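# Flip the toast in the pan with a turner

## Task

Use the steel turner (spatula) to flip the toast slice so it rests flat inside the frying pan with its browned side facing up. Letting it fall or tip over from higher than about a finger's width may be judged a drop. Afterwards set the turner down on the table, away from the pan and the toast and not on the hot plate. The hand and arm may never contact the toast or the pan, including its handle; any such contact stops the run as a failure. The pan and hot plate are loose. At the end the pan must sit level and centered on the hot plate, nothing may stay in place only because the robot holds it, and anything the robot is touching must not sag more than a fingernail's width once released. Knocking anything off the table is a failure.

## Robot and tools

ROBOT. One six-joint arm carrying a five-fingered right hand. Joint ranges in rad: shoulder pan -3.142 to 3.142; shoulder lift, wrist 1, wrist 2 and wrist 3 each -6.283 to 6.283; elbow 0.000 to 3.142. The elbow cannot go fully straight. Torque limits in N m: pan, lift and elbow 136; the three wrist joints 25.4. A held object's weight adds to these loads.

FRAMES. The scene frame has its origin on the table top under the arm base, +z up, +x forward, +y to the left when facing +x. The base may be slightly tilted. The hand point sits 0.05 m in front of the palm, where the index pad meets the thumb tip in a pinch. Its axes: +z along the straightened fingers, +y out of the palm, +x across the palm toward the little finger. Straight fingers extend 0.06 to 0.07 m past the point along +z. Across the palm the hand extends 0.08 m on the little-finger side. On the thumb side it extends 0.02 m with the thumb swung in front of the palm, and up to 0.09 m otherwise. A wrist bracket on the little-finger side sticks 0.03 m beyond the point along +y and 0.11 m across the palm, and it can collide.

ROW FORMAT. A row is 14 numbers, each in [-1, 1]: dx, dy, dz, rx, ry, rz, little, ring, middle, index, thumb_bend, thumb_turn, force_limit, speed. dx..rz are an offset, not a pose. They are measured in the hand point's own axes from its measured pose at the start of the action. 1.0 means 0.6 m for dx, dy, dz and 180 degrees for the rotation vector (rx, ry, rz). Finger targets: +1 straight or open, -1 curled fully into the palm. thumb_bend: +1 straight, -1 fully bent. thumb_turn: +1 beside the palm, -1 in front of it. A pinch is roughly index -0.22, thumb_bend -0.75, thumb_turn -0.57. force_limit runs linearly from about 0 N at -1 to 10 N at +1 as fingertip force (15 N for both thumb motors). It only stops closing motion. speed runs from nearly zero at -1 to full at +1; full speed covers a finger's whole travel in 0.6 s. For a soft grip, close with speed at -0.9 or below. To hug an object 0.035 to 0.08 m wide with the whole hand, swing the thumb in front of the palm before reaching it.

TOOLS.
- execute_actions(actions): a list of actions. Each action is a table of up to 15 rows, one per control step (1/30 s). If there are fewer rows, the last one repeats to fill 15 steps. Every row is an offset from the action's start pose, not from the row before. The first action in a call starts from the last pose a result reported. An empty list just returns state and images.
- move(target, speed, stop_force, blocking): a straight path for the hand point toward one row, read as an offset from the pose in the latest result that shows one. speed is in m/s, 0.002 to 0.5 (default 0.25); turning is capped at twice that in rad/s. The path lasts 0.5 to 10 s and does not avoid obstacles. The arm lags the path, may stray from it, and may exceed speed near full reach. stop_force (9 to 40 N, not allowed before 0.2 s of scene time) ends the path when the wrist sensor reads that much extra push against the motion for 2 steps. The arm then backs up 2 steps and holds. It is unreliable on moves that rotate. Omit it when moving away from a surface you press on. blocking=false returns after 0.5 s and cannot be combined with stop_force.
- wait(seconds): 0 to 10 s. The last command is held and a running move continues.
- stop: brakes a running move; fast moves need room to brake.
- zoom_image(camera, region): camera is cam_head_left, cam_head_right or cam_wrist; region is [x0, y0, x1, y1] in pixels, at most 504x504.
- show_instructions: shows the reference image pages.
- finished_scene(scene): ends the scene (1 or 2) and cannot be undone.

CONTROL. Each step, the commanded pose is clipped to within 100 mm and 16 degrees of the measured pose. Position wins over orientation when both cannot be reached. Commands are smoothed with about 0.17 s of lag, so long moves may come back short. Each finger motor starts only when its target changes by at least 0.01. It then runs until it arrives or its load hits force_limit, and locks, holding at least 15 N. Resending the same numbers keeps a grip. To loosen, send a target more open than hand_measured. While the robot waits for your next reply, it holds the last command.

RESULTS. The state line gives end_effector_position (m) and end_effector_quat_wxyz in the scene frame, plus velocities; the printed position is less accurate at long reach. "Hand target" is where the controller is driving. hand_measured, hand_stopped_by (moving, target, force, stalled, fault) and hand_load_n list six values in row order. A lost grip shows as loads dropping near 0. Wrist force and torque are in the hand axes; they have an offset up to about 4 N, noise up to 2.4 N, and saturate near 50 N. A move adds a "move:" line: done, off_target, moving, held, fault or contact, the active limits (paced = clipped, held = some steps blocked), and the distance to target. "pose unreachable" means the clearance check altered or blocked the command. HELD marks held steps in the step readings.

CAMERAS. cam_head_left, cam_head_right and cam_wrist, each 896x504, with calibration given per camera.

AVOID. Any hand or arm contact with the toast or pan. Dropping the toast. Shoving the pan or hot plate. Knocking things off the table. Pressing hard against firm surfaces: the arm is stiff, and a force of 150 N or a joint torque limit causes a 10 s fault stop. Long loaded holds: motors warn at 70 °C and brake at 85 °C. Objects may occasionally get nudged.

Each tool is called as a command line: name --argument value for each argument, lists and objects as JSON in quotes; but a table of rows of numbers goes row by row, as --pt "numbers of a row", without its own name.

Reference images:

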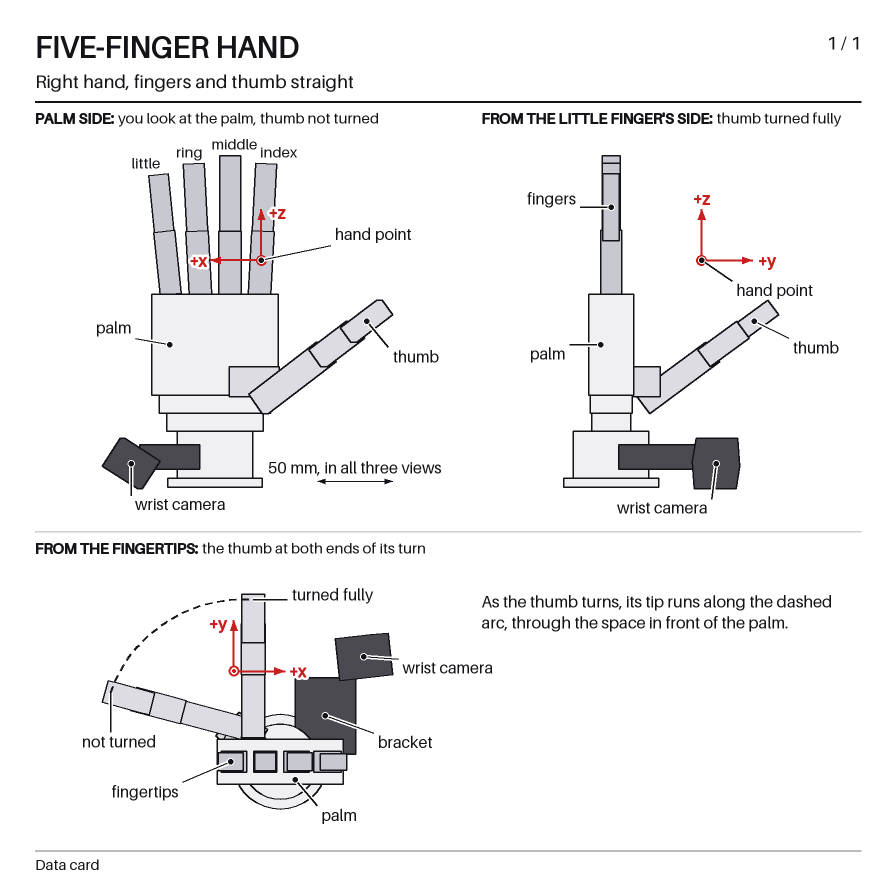

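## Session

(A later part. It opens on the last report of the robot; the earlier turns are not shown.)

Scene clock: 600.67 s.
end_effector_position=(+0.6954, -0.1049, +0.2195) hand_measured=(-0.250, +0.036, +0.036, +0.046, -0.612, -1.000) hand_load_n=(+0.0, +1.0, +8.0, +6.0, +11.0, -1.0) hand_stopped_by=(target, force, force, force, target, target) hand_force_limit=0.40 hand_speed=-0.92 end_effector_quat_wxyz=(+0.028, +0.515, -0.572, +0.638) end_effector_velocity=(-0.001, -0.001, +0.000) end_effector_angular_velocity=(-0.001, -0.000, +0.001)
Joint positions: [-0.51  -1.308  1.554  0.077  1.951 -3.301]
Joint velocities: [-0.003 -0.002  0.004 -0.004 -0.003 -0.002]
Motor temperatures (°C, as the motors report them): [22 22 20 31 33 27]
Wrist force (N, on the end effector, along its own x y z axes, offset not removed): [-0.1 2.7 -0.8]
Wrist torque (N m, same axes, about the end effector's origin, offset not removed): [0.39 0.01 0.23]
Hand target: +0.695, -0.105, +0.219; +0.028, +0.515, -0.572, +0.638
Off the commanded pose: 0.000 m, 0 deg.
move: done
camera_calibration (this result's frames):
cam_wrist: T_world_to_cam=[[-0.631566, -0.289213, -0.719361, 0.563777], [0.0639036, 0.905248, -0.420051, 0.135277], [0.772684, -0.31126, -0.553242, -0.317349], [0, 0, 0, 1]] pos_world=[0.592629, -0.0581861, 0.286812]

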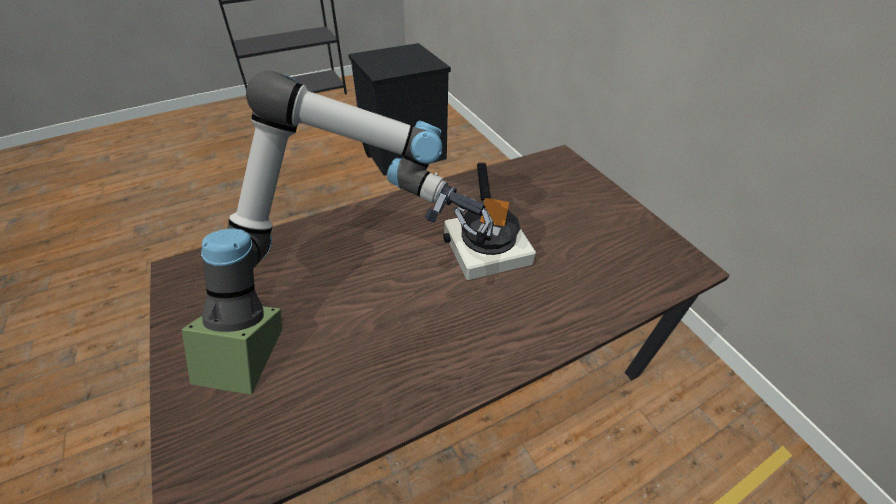

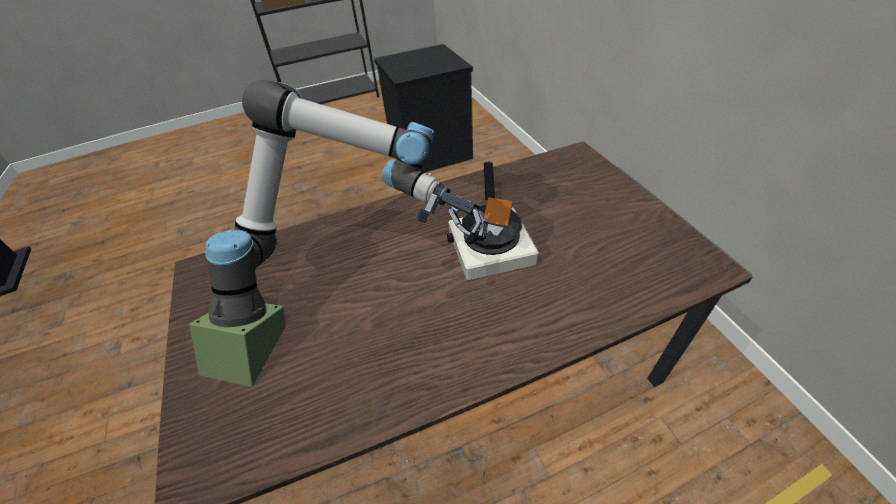

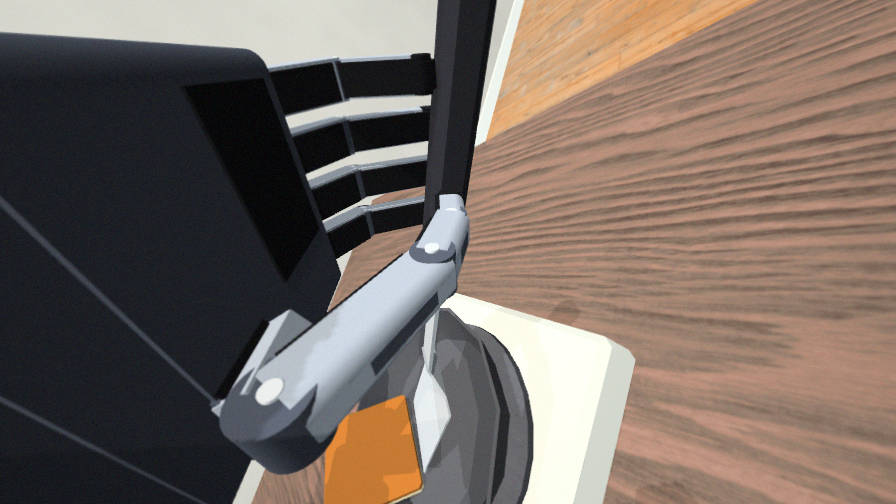

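move --target '[-0.0360,-0.0243,-0.0056,0,0,0,-0.25,-0.3,-0.35,-0.4,-0.62,-1,0.4,-0.92]' --speed 0.02

move --target '[-0.0121,-0.0112,-0.0026,0,0,0,-0.25,-0.3,-0.35,-0.4,-0.62,-1,0.4,-0.92]' --speed 0.01

zoom_image --camera "cam_wrist" --region '[330, 324, 510, 504]'

zoom_image --camera "cam_head_right" --region '[440, 180, 540, 280]'

Scene clock: 616.07 s.
end_effector_position=(+0.7125, -0.0855, +0.2155) hand_measured=(-0.250, +0.036, +0.036, +0.046, -0.612, -1.000) hand_load_n=(+0.0, +1.0, +8.0, +6.5, +11.0, -1.0) hand_stopped_by=(target, force, force, force, target, target) hand_force_limit=0.40 hand_speed=-0.92 end_effector_quat_wxyz=(+0.028, +0.515, -0.572, +0.638) end_effector_velocity=(+0.001, +0.001, -0.000) end_effector_angular_velocity=(-0.000, -0.000, +0.001)
Joint positions: [-0.461 -1.275  1.488  0.116  1.997 -3.284]
Joint velocities: [ 0.003  0.002 -0.005  0.002  0.003  0.001]
Motor temperatures (°C, as the motors report them): [22 22 20 31 33 27]
Wrist force (N, on the end effector, along its own x y z axes, offset not removed): [1.2 0.9 -1.7]
Wrist torque (N m, same axes, about the end effector's origin, offset not removed): [0.23 -0.13 0.43]
Hand target: +0.713, -0.085, +0.215; +0.028, +0.515, -0.572, +0.638
Off the commanded pose: 0.000 m, 0 deg.
move: done
camera_calibration (this result's frames):
cam_wrist: T_world_to_cam=[[-0.631542, -0.289196, -0.719389, 0.577266], [0.063899, 0.905265, -0.420014, 0.114937], [0.772704, -0.311225, -0.553234, -0.326671], [0, 0, 0, 1]] pos_world=[0.609643, -0.0387742, 0.282829]

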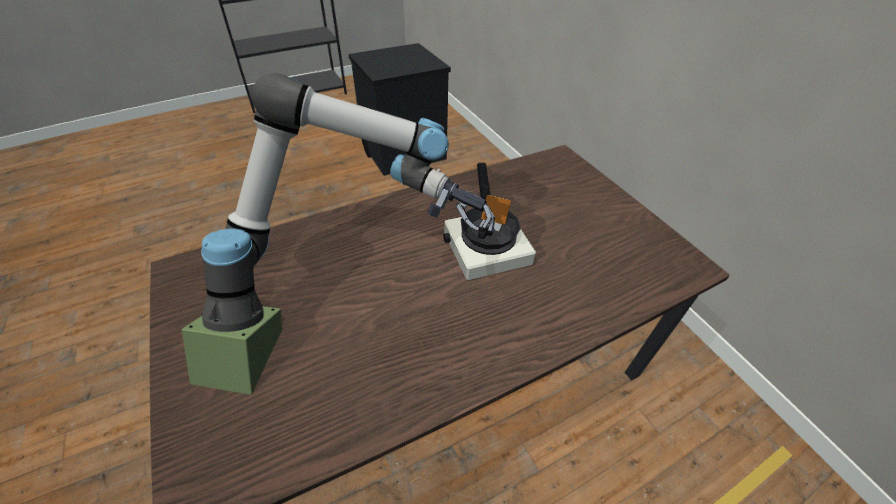

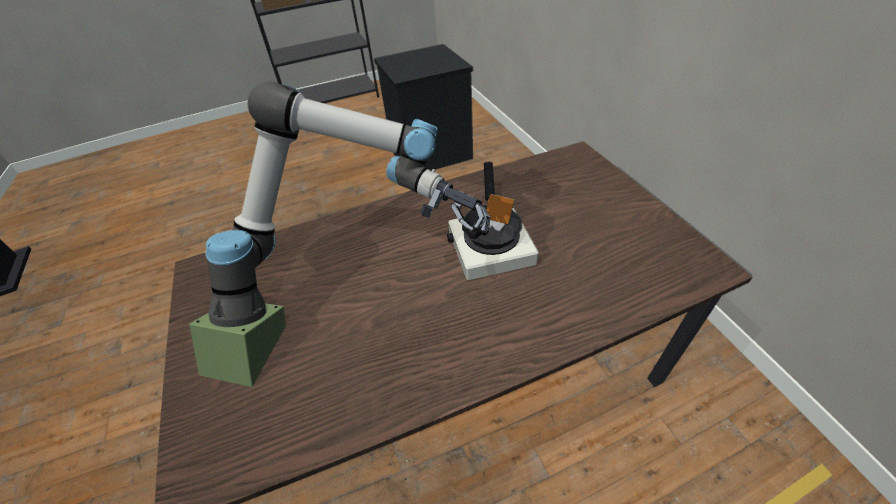

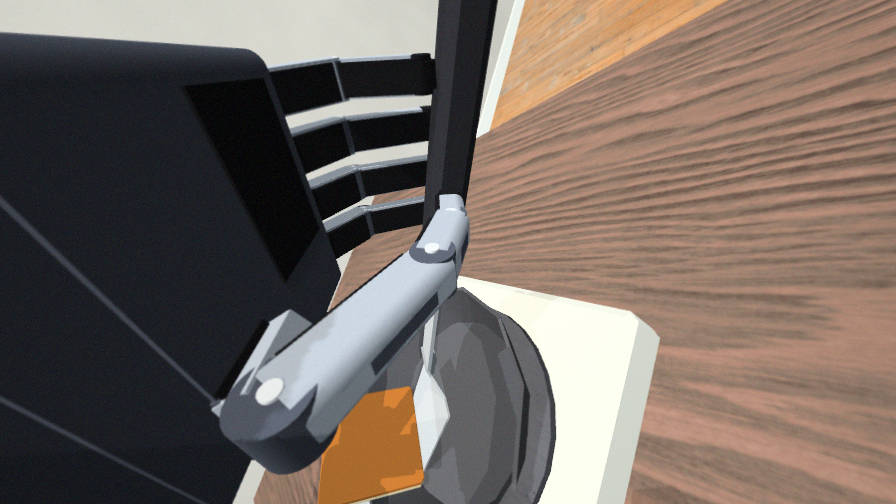

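Scene clock: 617.30 s.
end_effector_position=(+0.7190, -0.0781, +0.2155) hand_measured=(-0.250, +0.036, +0.036, +0.046, -0.612, -1.000) hand_load_n=(+0.0, +1.0, +8.0, +6.5, +11.0, -1.0) hand_stopped_by=(target, force, force, force, target, target) hand_force_limit=0.40 hand_speed=-0.92 end_effector_quat_wxyz=(+0.028, +0.515, -0.572, +0.638) end_effector_velocity=(+0.001, +0.001, -0.001) end_effector_angular_velocity=(+0.001, +0.001, -0.002)
Joint positions: [-0.444 -1.263  1.461  0.134  2.013 -3.278]
Joint velocities: [ 0.002  0.003 -0.004  0.004  0.003  0.003]
Motor temperatures (°C, as the motors report them): [22 22 20 31 33 27]
Wrist force (N, on the end effector, along its own x y z axes, offset not removed): [1.2 2.8 -0.8]
Wrist torque (N m, same axes, about the end effector's origin, offset not removed): [0.51 -0.08 0.35]
Hand target: +0.719, -0.078, +0.216; +0.028, +0.515, -0.572, +0.638
Off the commanded pose: 0.000 m, 0 deg.
move: done
camera_calibration (this result's frames):
cam_wrist: T_world_to_cam=[[-0.631529, -0.289198, -0.719399, 0.583523], [0.0638874, 0.905272, -0.420002, 0.107828], [0.772715, -0.311204, -0.553229, -0.329405], [0, 0, 0, 1]] pos_world=[0.61616, -0.0313725, 0.282838]

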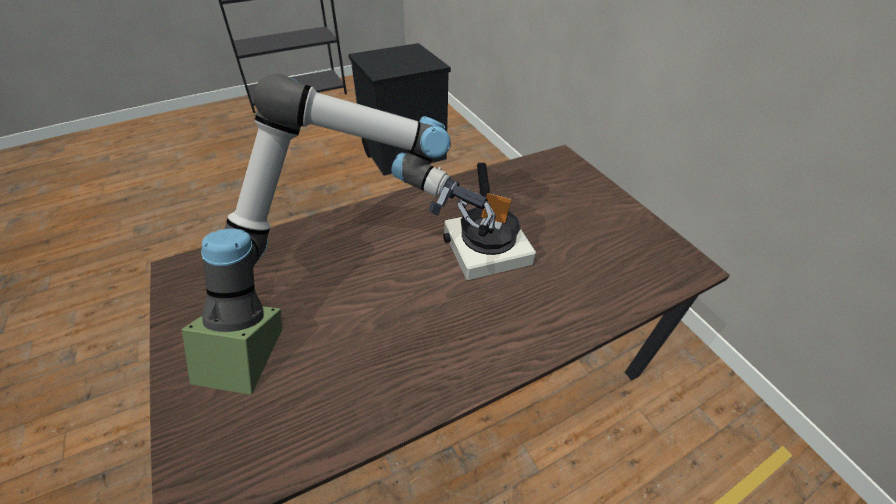

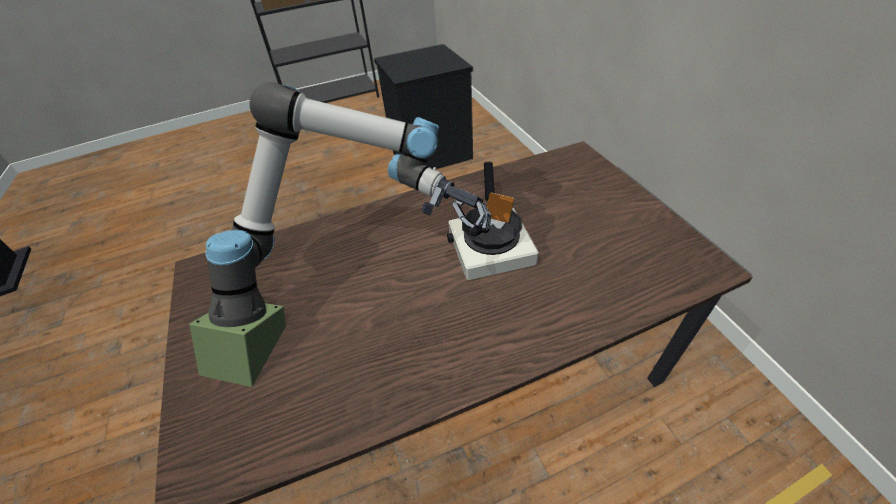

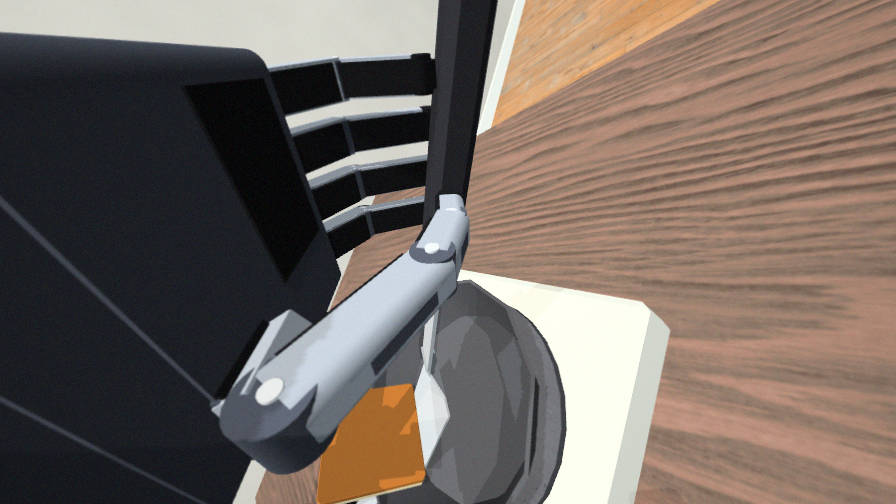

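Region (330, 324, 510, 504) of cam_wrist's 896x504 image, scaled by 2.800, with more detail than that image has.

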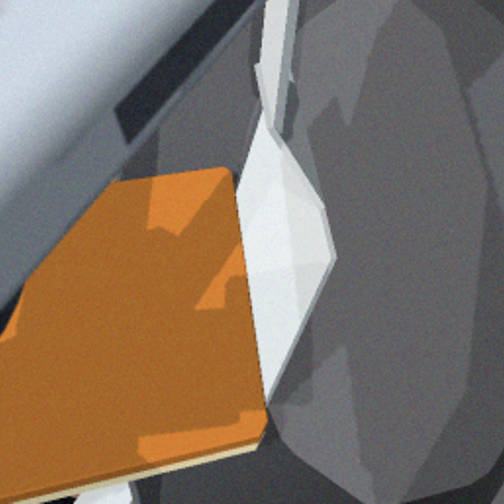

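Region (440, 180, 540, 280) of cam_head_right's 896x504 image, scaled by 5.040, with more detail than that image has.

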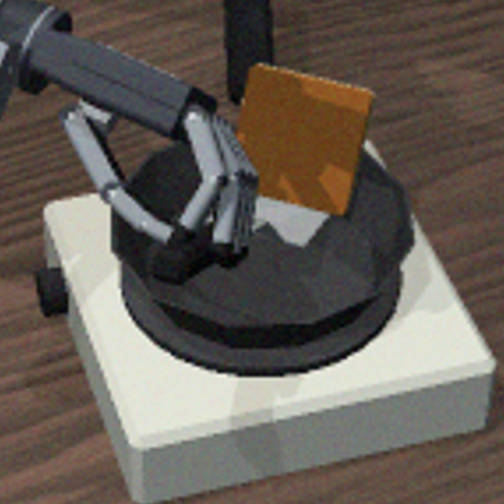

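execute_actions --actions '[]'

Scene clock: 625.20 s.
end_effector_position=(+0.7191, -0.0780, +0.2155) hand_measured=(-0.250, +0.036, +0.036, +0.046, -0.612, -1.000) hand_load_n=(+0.0, +1.0, +8.0, +6.5, +11.0, -1.0) hand_stopped_by=(target, force, force, force, target, target) hand_force_limit=0.40 hand_speed=-0.92 end_effector_quat_wxyz=(+0.028, +0.515, -0.572, +0.638) end_effector_velocity=(-0.000, -0.000, +0.000) end_effector_angular_velocity=(+0.000, -0.002, -0.001)
Joint positions: [-0.444 -1.263  1.46   0.135  2.013 -3.278]
Joint velocities: [-0.001 -0.001  0.001 -0.001  0.001  0.002]
Motor temperatures (°C, as the motors report them): [22 22 20 31 33 27]
Wrist force (N, on the end effector, along its own x y z axes, offset not removed): [1.9 2.6 -0.1]
Wrist torque (N m, same axes, about the end effector's origin, offset not removed): [0.32 -0.21 0.42]
Hand target: +0.719, -0.078, +0.216; +0.028, +0.515, -0.572, +0.638
Off the commanded pose: 0.000 m, 0 deg.
camera_calibration (this result's frames):
cam_wrist: T_world_to_cam=[[-0.631536, -0.289187, -0.719398, 0.583624], [0.0638997, 0.905271, -0.420001, 0.107715], [0.772709, -0.311215, -0.553232, -0.329443], [0, 0, 0, 1]] pos_world=[0.61626, -0.0312623, 0.28284]

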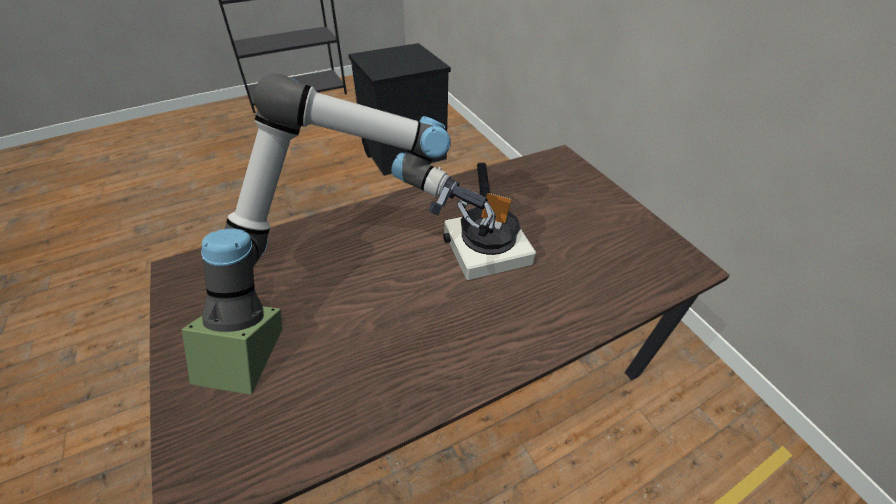

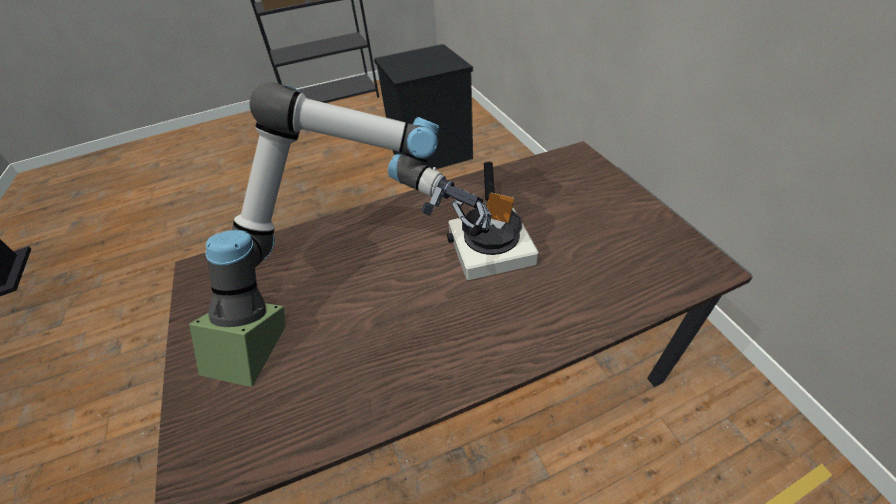

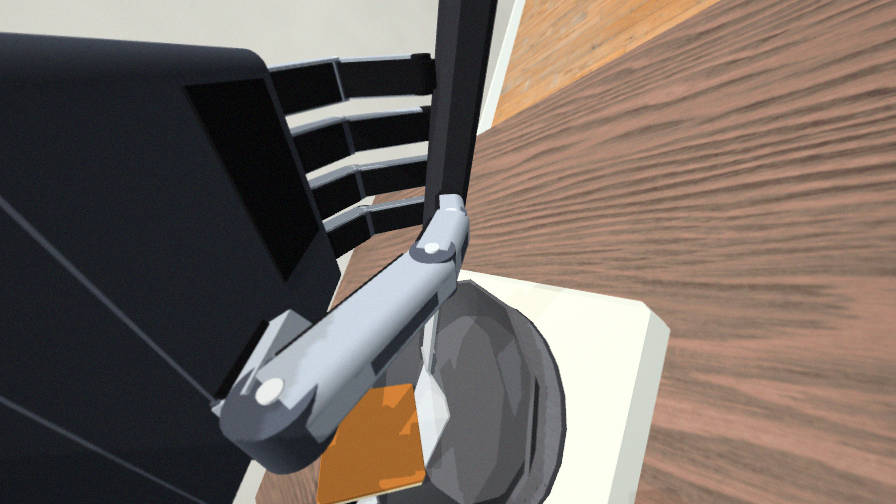

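zoom_image --camera "cam_head_right" --region '[440, 180, 540, 280]'

zoom_image --camera "cam_wrist" --region '[300, 324, 480, 504]'

Region (440, 180, 540, 280) of cam_head_right's 896x504 image, scaled by 5.040, with more detail than that image has.

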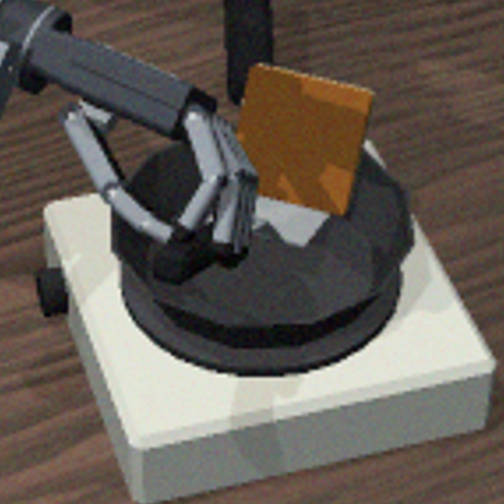

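Region (300, 324, 480, 504) of cam_wrist's 896x504 image, scaled by 2.800, with more detail than that image has.

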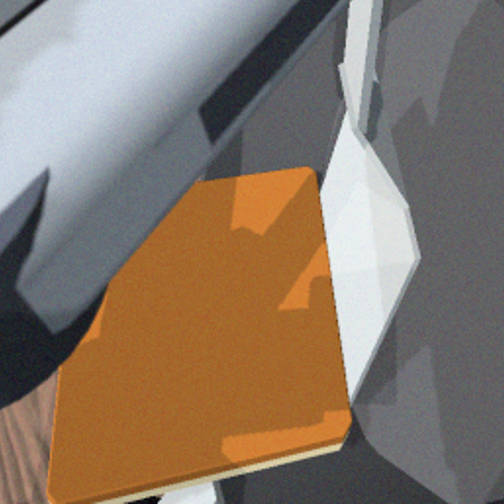

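move --target '[-0.0128,0.0589,0.0148,0.0008,-0.0120,0.0485,-0.25,-0.3,-0.35,-0.4,-0.62,-1,0.4,-0.92]' --speed 0.03

zoom_image --camera "cam_head_right" --region '[440, 180, 540, 280]'

zoom_image --camera "cam_wrist" --region '[300, 324, 480, 504]'

Scene clock: 662.90 s.
end_effector_position=(+0.7063, -0.0925, +0.1839) hand_measured=(-0.250, +0.036, +0.036, +0.046, -0.612, -1.000) hand_load_n=(+0.0, +1.0, +8.0, +6.0, +11.0, -1.0) hand_stopped_by=(target, force, force, force, target, target) hand_force_limit=0.40 hand_speed=-0.92 end_effector_quat_wxyz=(+0.032, -0.482, +0.609, -0.629) end_effector_velocity=(-0.001, -0.001, -0.002) end_effector_angular_velocity=(+0.008, -0.007, -0.000)
Joint positions: [-0.484 -1.278  1.581  0.023  1.938 -3.141]
Joint velocities: [-0.002 -0.001  0.008 -0.007 -0.005  0.01 ]
Motor temperatures (°C, as the motors report them): [22 22 20 31 33 27]
Wrist force (N, on the end effector, along its own x y z axes, offset not removed): [2.1 2.6 -1.5]
Wrist torque (N m, same axes, about the end effector's origin, offset not removed): [0.39 -0.30 0.49]
Hand target: +0.706, -0.093, +0.184; +0.032, -0.482, +0.610, -0.629
Off the commanded pose: 0.000 m, 0 deg.
move: done
camera_calibration (this result's frames):
cam_wrist: T_world_to_cam=[[-0.552346, -0.1996, -0.809366, 0.517523], [0.101498, 0.947585, -0.302953, 0.0642746], [0.827413, -0.249484, -0.503136, -0.383672], [0, 0, 0, 1]] pos_world=[0.596783, -0.0533277, 0.245299]

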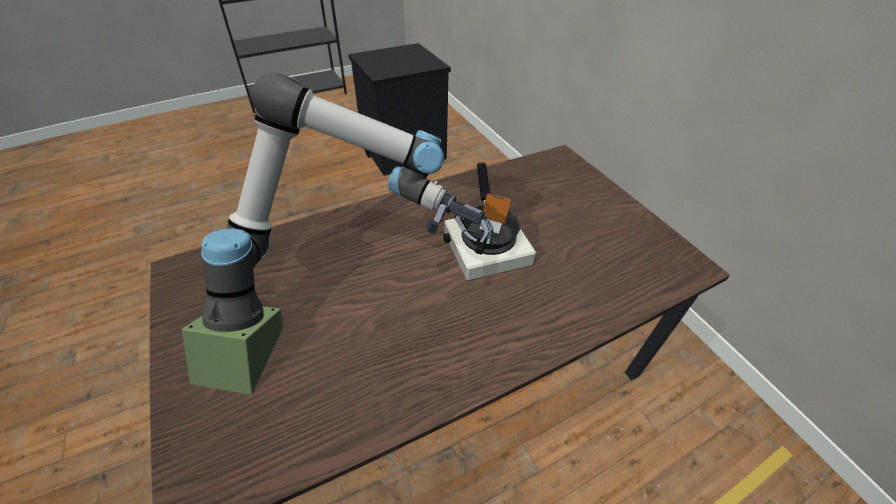

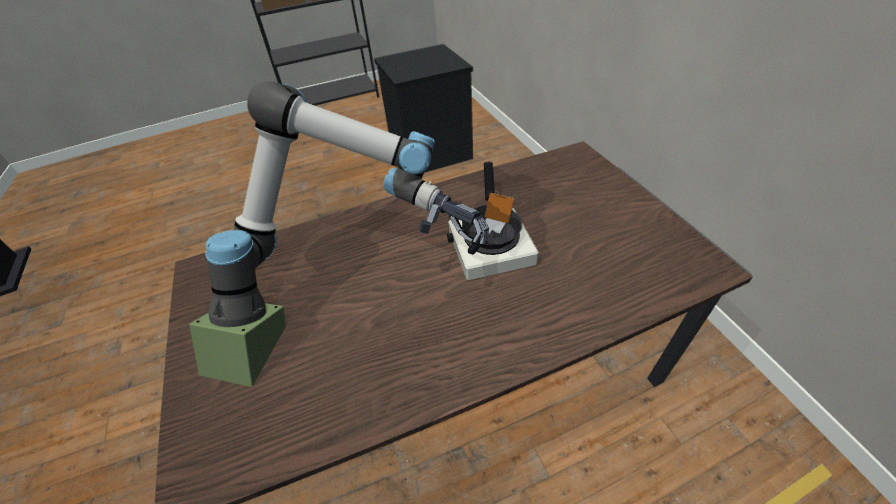

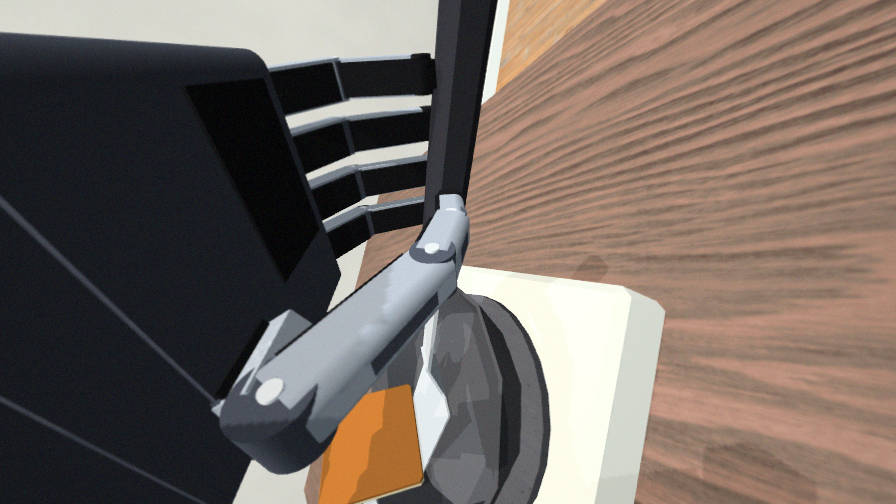

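Region (440, 180, 540, 280) of cam_head_right's 896x504 image, scaled by 5.040, with more detail than that image has.

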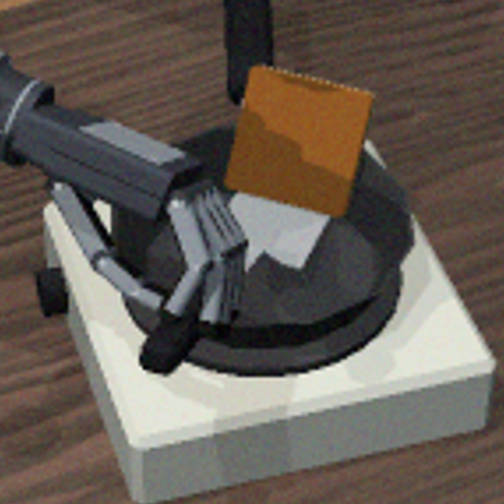

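Region (300, 324, 480, 504) of cam_wrist's 896x504 image, scaled by 2.800, with more detail than that image has.

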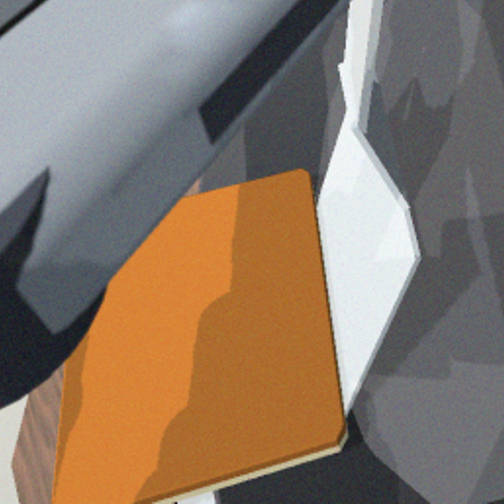

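move --target '[0.0212,0.0044,0.0008,0,0,0,-0.25,-0.3,-0.35,-0.4,-0.62,-1,0.4,-0.92]' --speed 0.012

zoom_image --camera "cam_head_right" --region '[440, 180, 540, 280]'

zoom_image --camera "cam_wrist" --region '[300, 324, 480, 504]'

Scene clock: 667.60 s.
end_effector_position=(+0.6984, -0.1014, +0.1889) hand_measured=(-0.250, +0.036, +0.036, +0.046, -0.612, -1.000) hand_load_n=(+0.0, +1.0, +8.0, +6.0, +11.5, -1.0) hand_stopped_by=(target, force, force, force, target, target) hand_force_limit=0.40 hand_speed=-0.92 end_effector_quat_wxyz=(+0.032, -0.482, +0.609, -0.629) end_effector_velocity=(-0.001, -0.001, +0.001) end_effector_angular_velocity=(+0.000, -0.000, +0.001)
Joint positions: [-0.51  -1.295  1.607  0.011  1.913 -3.15 ]
Joint velocities: [-0.004 -0.003  0.004 -0.002 -0.004 -0.001]
Motor temperatures (°C, as the motors report them): [22 22 20 31 33 27]
Wrist force (N, on the end effector, along its own x y z axes, offset not removed): [0.3 3.0 0.2]
Wrist torque (N m, same axes, about the end effector's origin, offset not removed): [0.30 -0.07 0.19]
Hand target: +0.698, -0.102, +0.189; +0.032, -0.482, +0.609, -0.629
Off the commanded pose: 0.000 m, 0 deg.
move: done
camera_calibration (this result's frames):
cam_wrist: T_world_to_cam=[[-0.552351, -0.199605, -0.809362, 0.515431], [0.101513, 0.947578, -0.302969, 0.0749772], [0.827408, -0.249506, -0.503133, -0.376944], [0, 0, 0, 1]] pos_world=[0.588974, -0.0622139, 0.250233]

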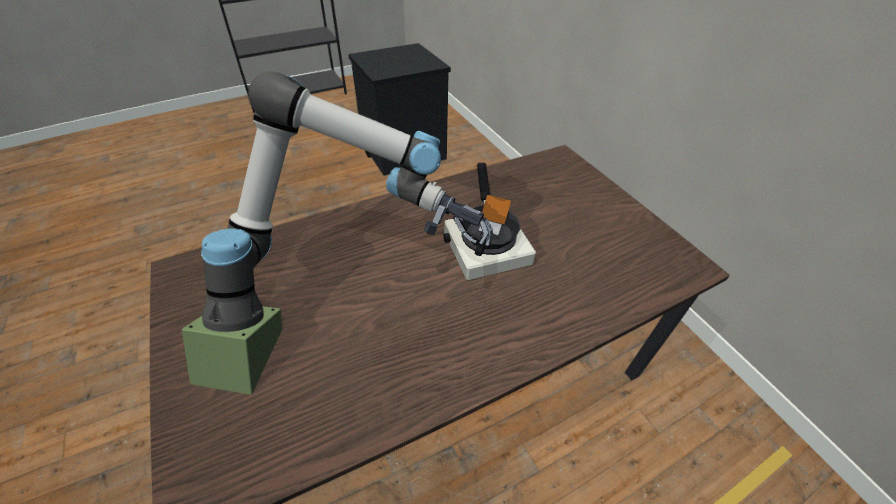

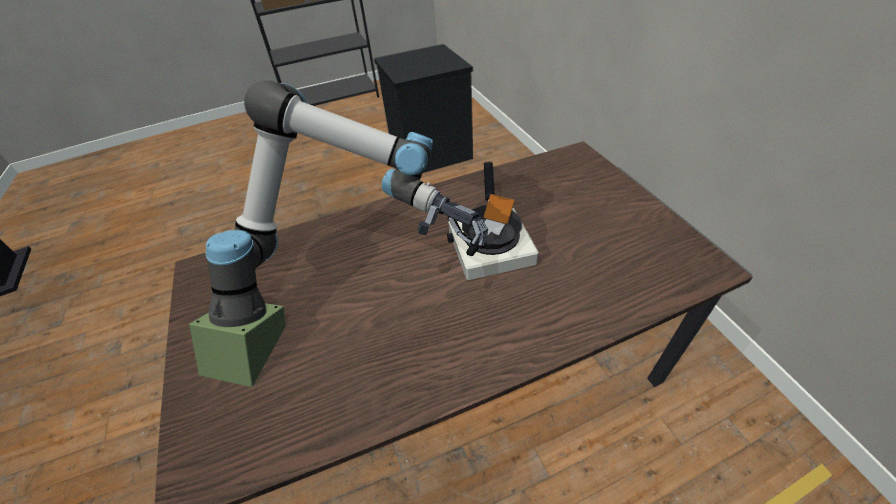

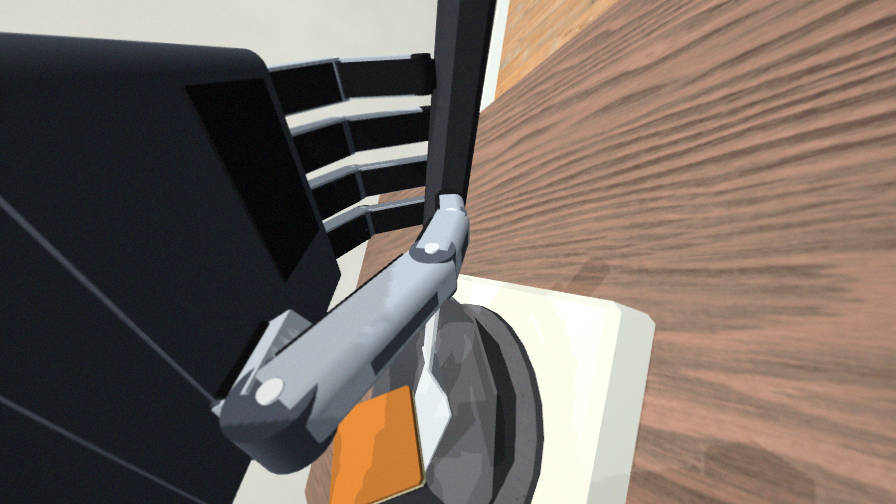

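Region (440, 180, 540, 280) of cam_head_right's 896x504 image, scaled by 5.040, with more detail than that image has.

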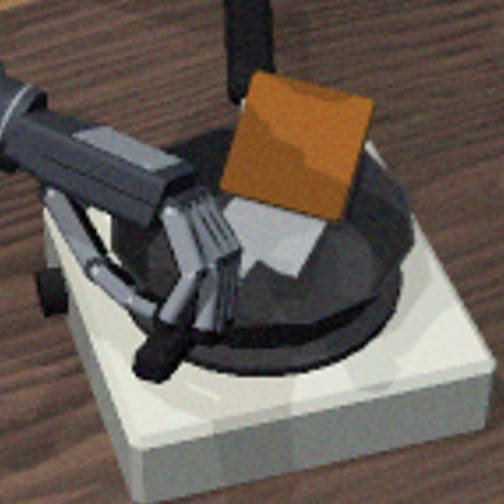

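Region (300, 324, 480, 504) of cam_wrist's 896x504 image, scaled by 2.800, with more detail than that image has.

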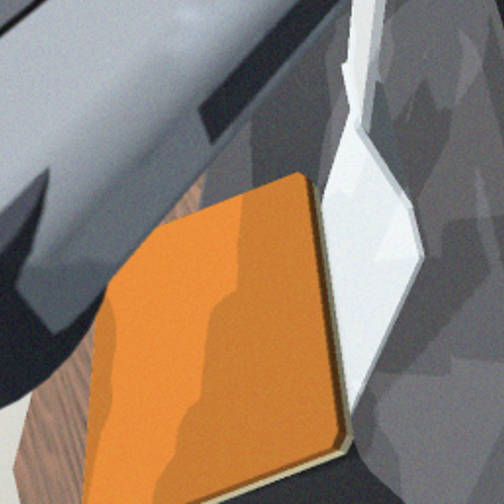

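move --target '[0.0184,0.0084,0.0018,0,0,0,-0.25,-0.3,-0.35,-0.4,-0.62,-1,0.4,-0.92]' --speed 0.012

zoom_image --camera "cam_head_right" --region '[440, 180, 540, 280]'

zoom_image --camera "cam_wrist" --region '[300, 324, 480, 504]'

Scene clock: 671.57 s.
end_effector_position=(+0.6906, -0.1103, +0.1909) hand_measured=(-0.250, +0.036, +0.036, +0.046, -0.612, -1.000) hand_load_n=(+0.0, +1.0, +8.0, +6.0, +11.5, -1.0) hand_stopped_by=(target, force, force, force, target, target) hand_force_limit=0.40 hand_speed=-0.92 end_effector_quat_wxyz=(+0.032, -0.482, +0.609, -0.629) end_effector_velocity=(-0.001, -0.002, +0.000) end_effector_angular_velocity=(+0.001, -0.001, -0.002)
Joint positions: [-0.533 -1.309  1.635 -0.005  1.891 -3.157]
Joint velocities: [-0.004 -0.002  0.005 -0.002 -0.003  0.001]
Motor temperatures (°C, as the motors report them): [22 22 20 31 33 27]
Wrist force (N, on the end effector, along its own x y z axes, offset not removed): [-0.6 2.0 -0.5]
Wrist torque (N m, same axes, about the end effector's origin, offset not removed): [0.21 0.14 0.17]
Hand target: +0.691, -0.110, +0.191; +0.032, -0.482, +0.609, -0.629
Off the commanded pose: 0.000 m, 0 deg.
move: done
camera_calibration (this result's frames):
cam_wrist: T_world_to_cam=[[-0.552364, -0.199612, -0.809351, 0.510947], [0.101527, 0.94757, -0.302992, 0.0847849], [0.827397, -0.249532, -0.503138, -0.371676], [0, 0, 0, 1]] pos_world=[0.581145, -0.0710934, 0.25222]

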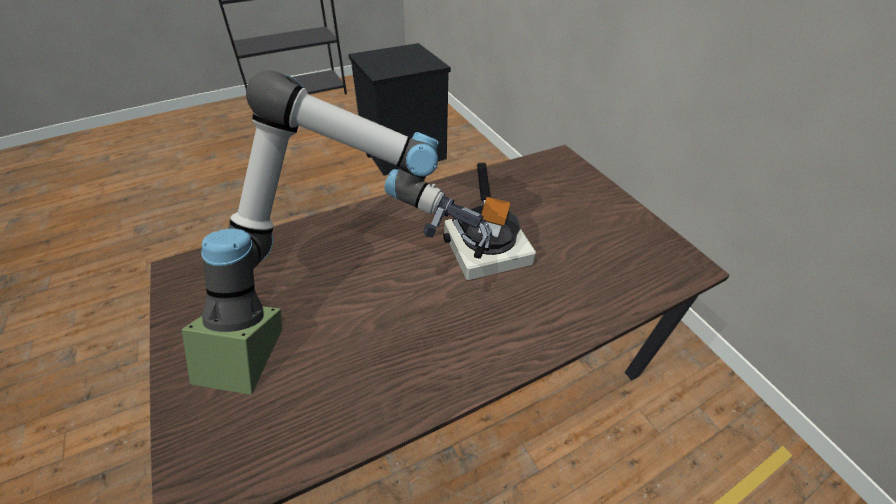

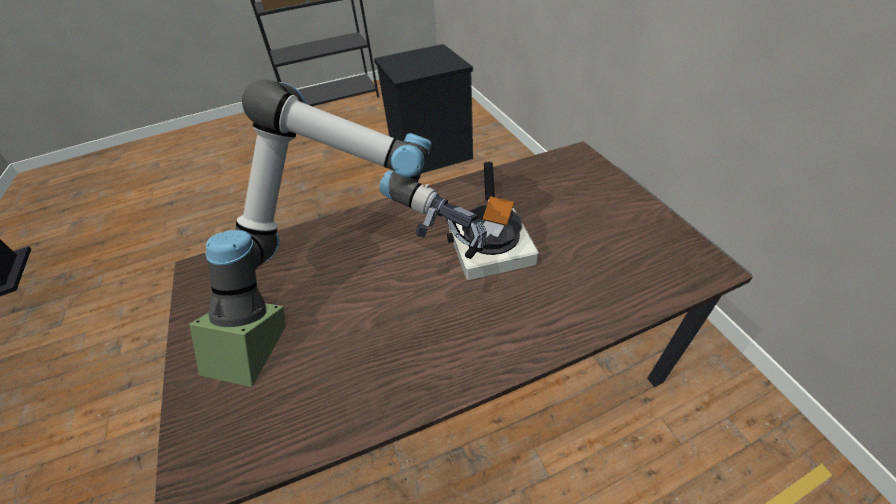

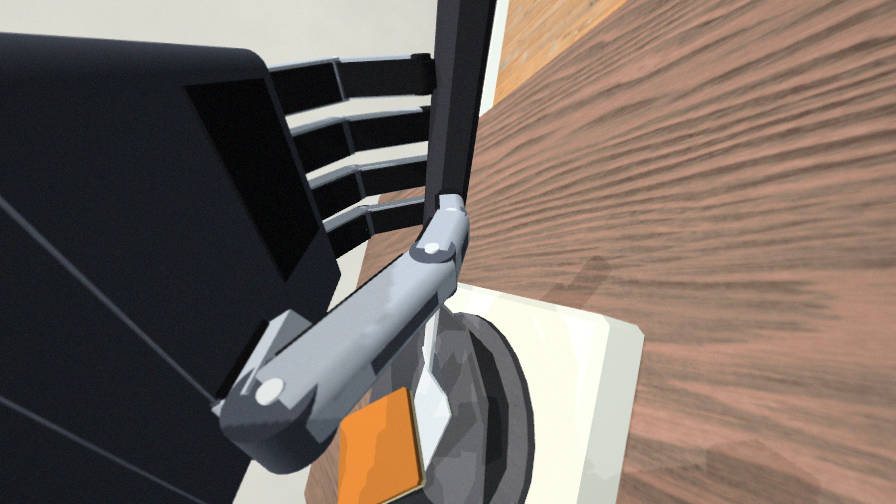

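Region (440, 180, 540, 280) of cam_head_right's 896x504 image, scaled by 5.040, with more detail than that image has.

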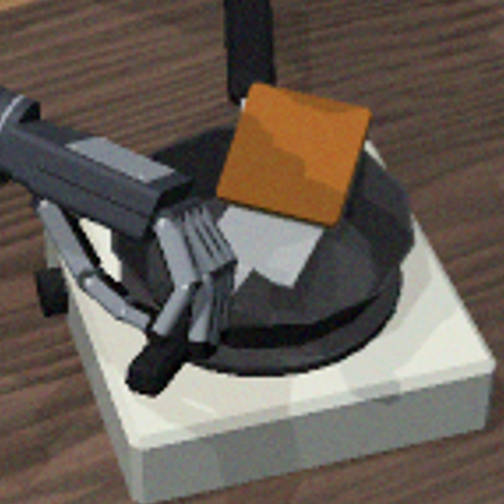

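Region (300, 324, 480, 504) of cam_wrist's 896x504 image, scaled by 2.800, with more detail than that image has.

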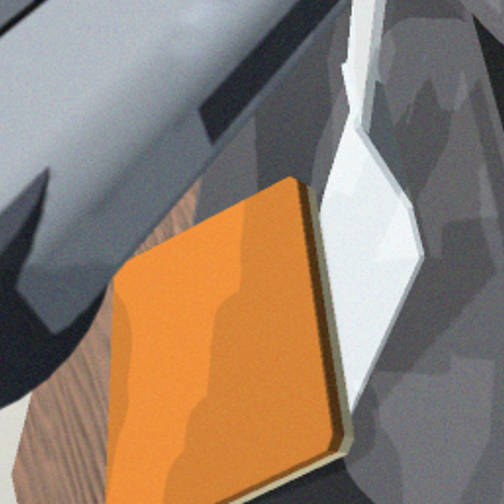

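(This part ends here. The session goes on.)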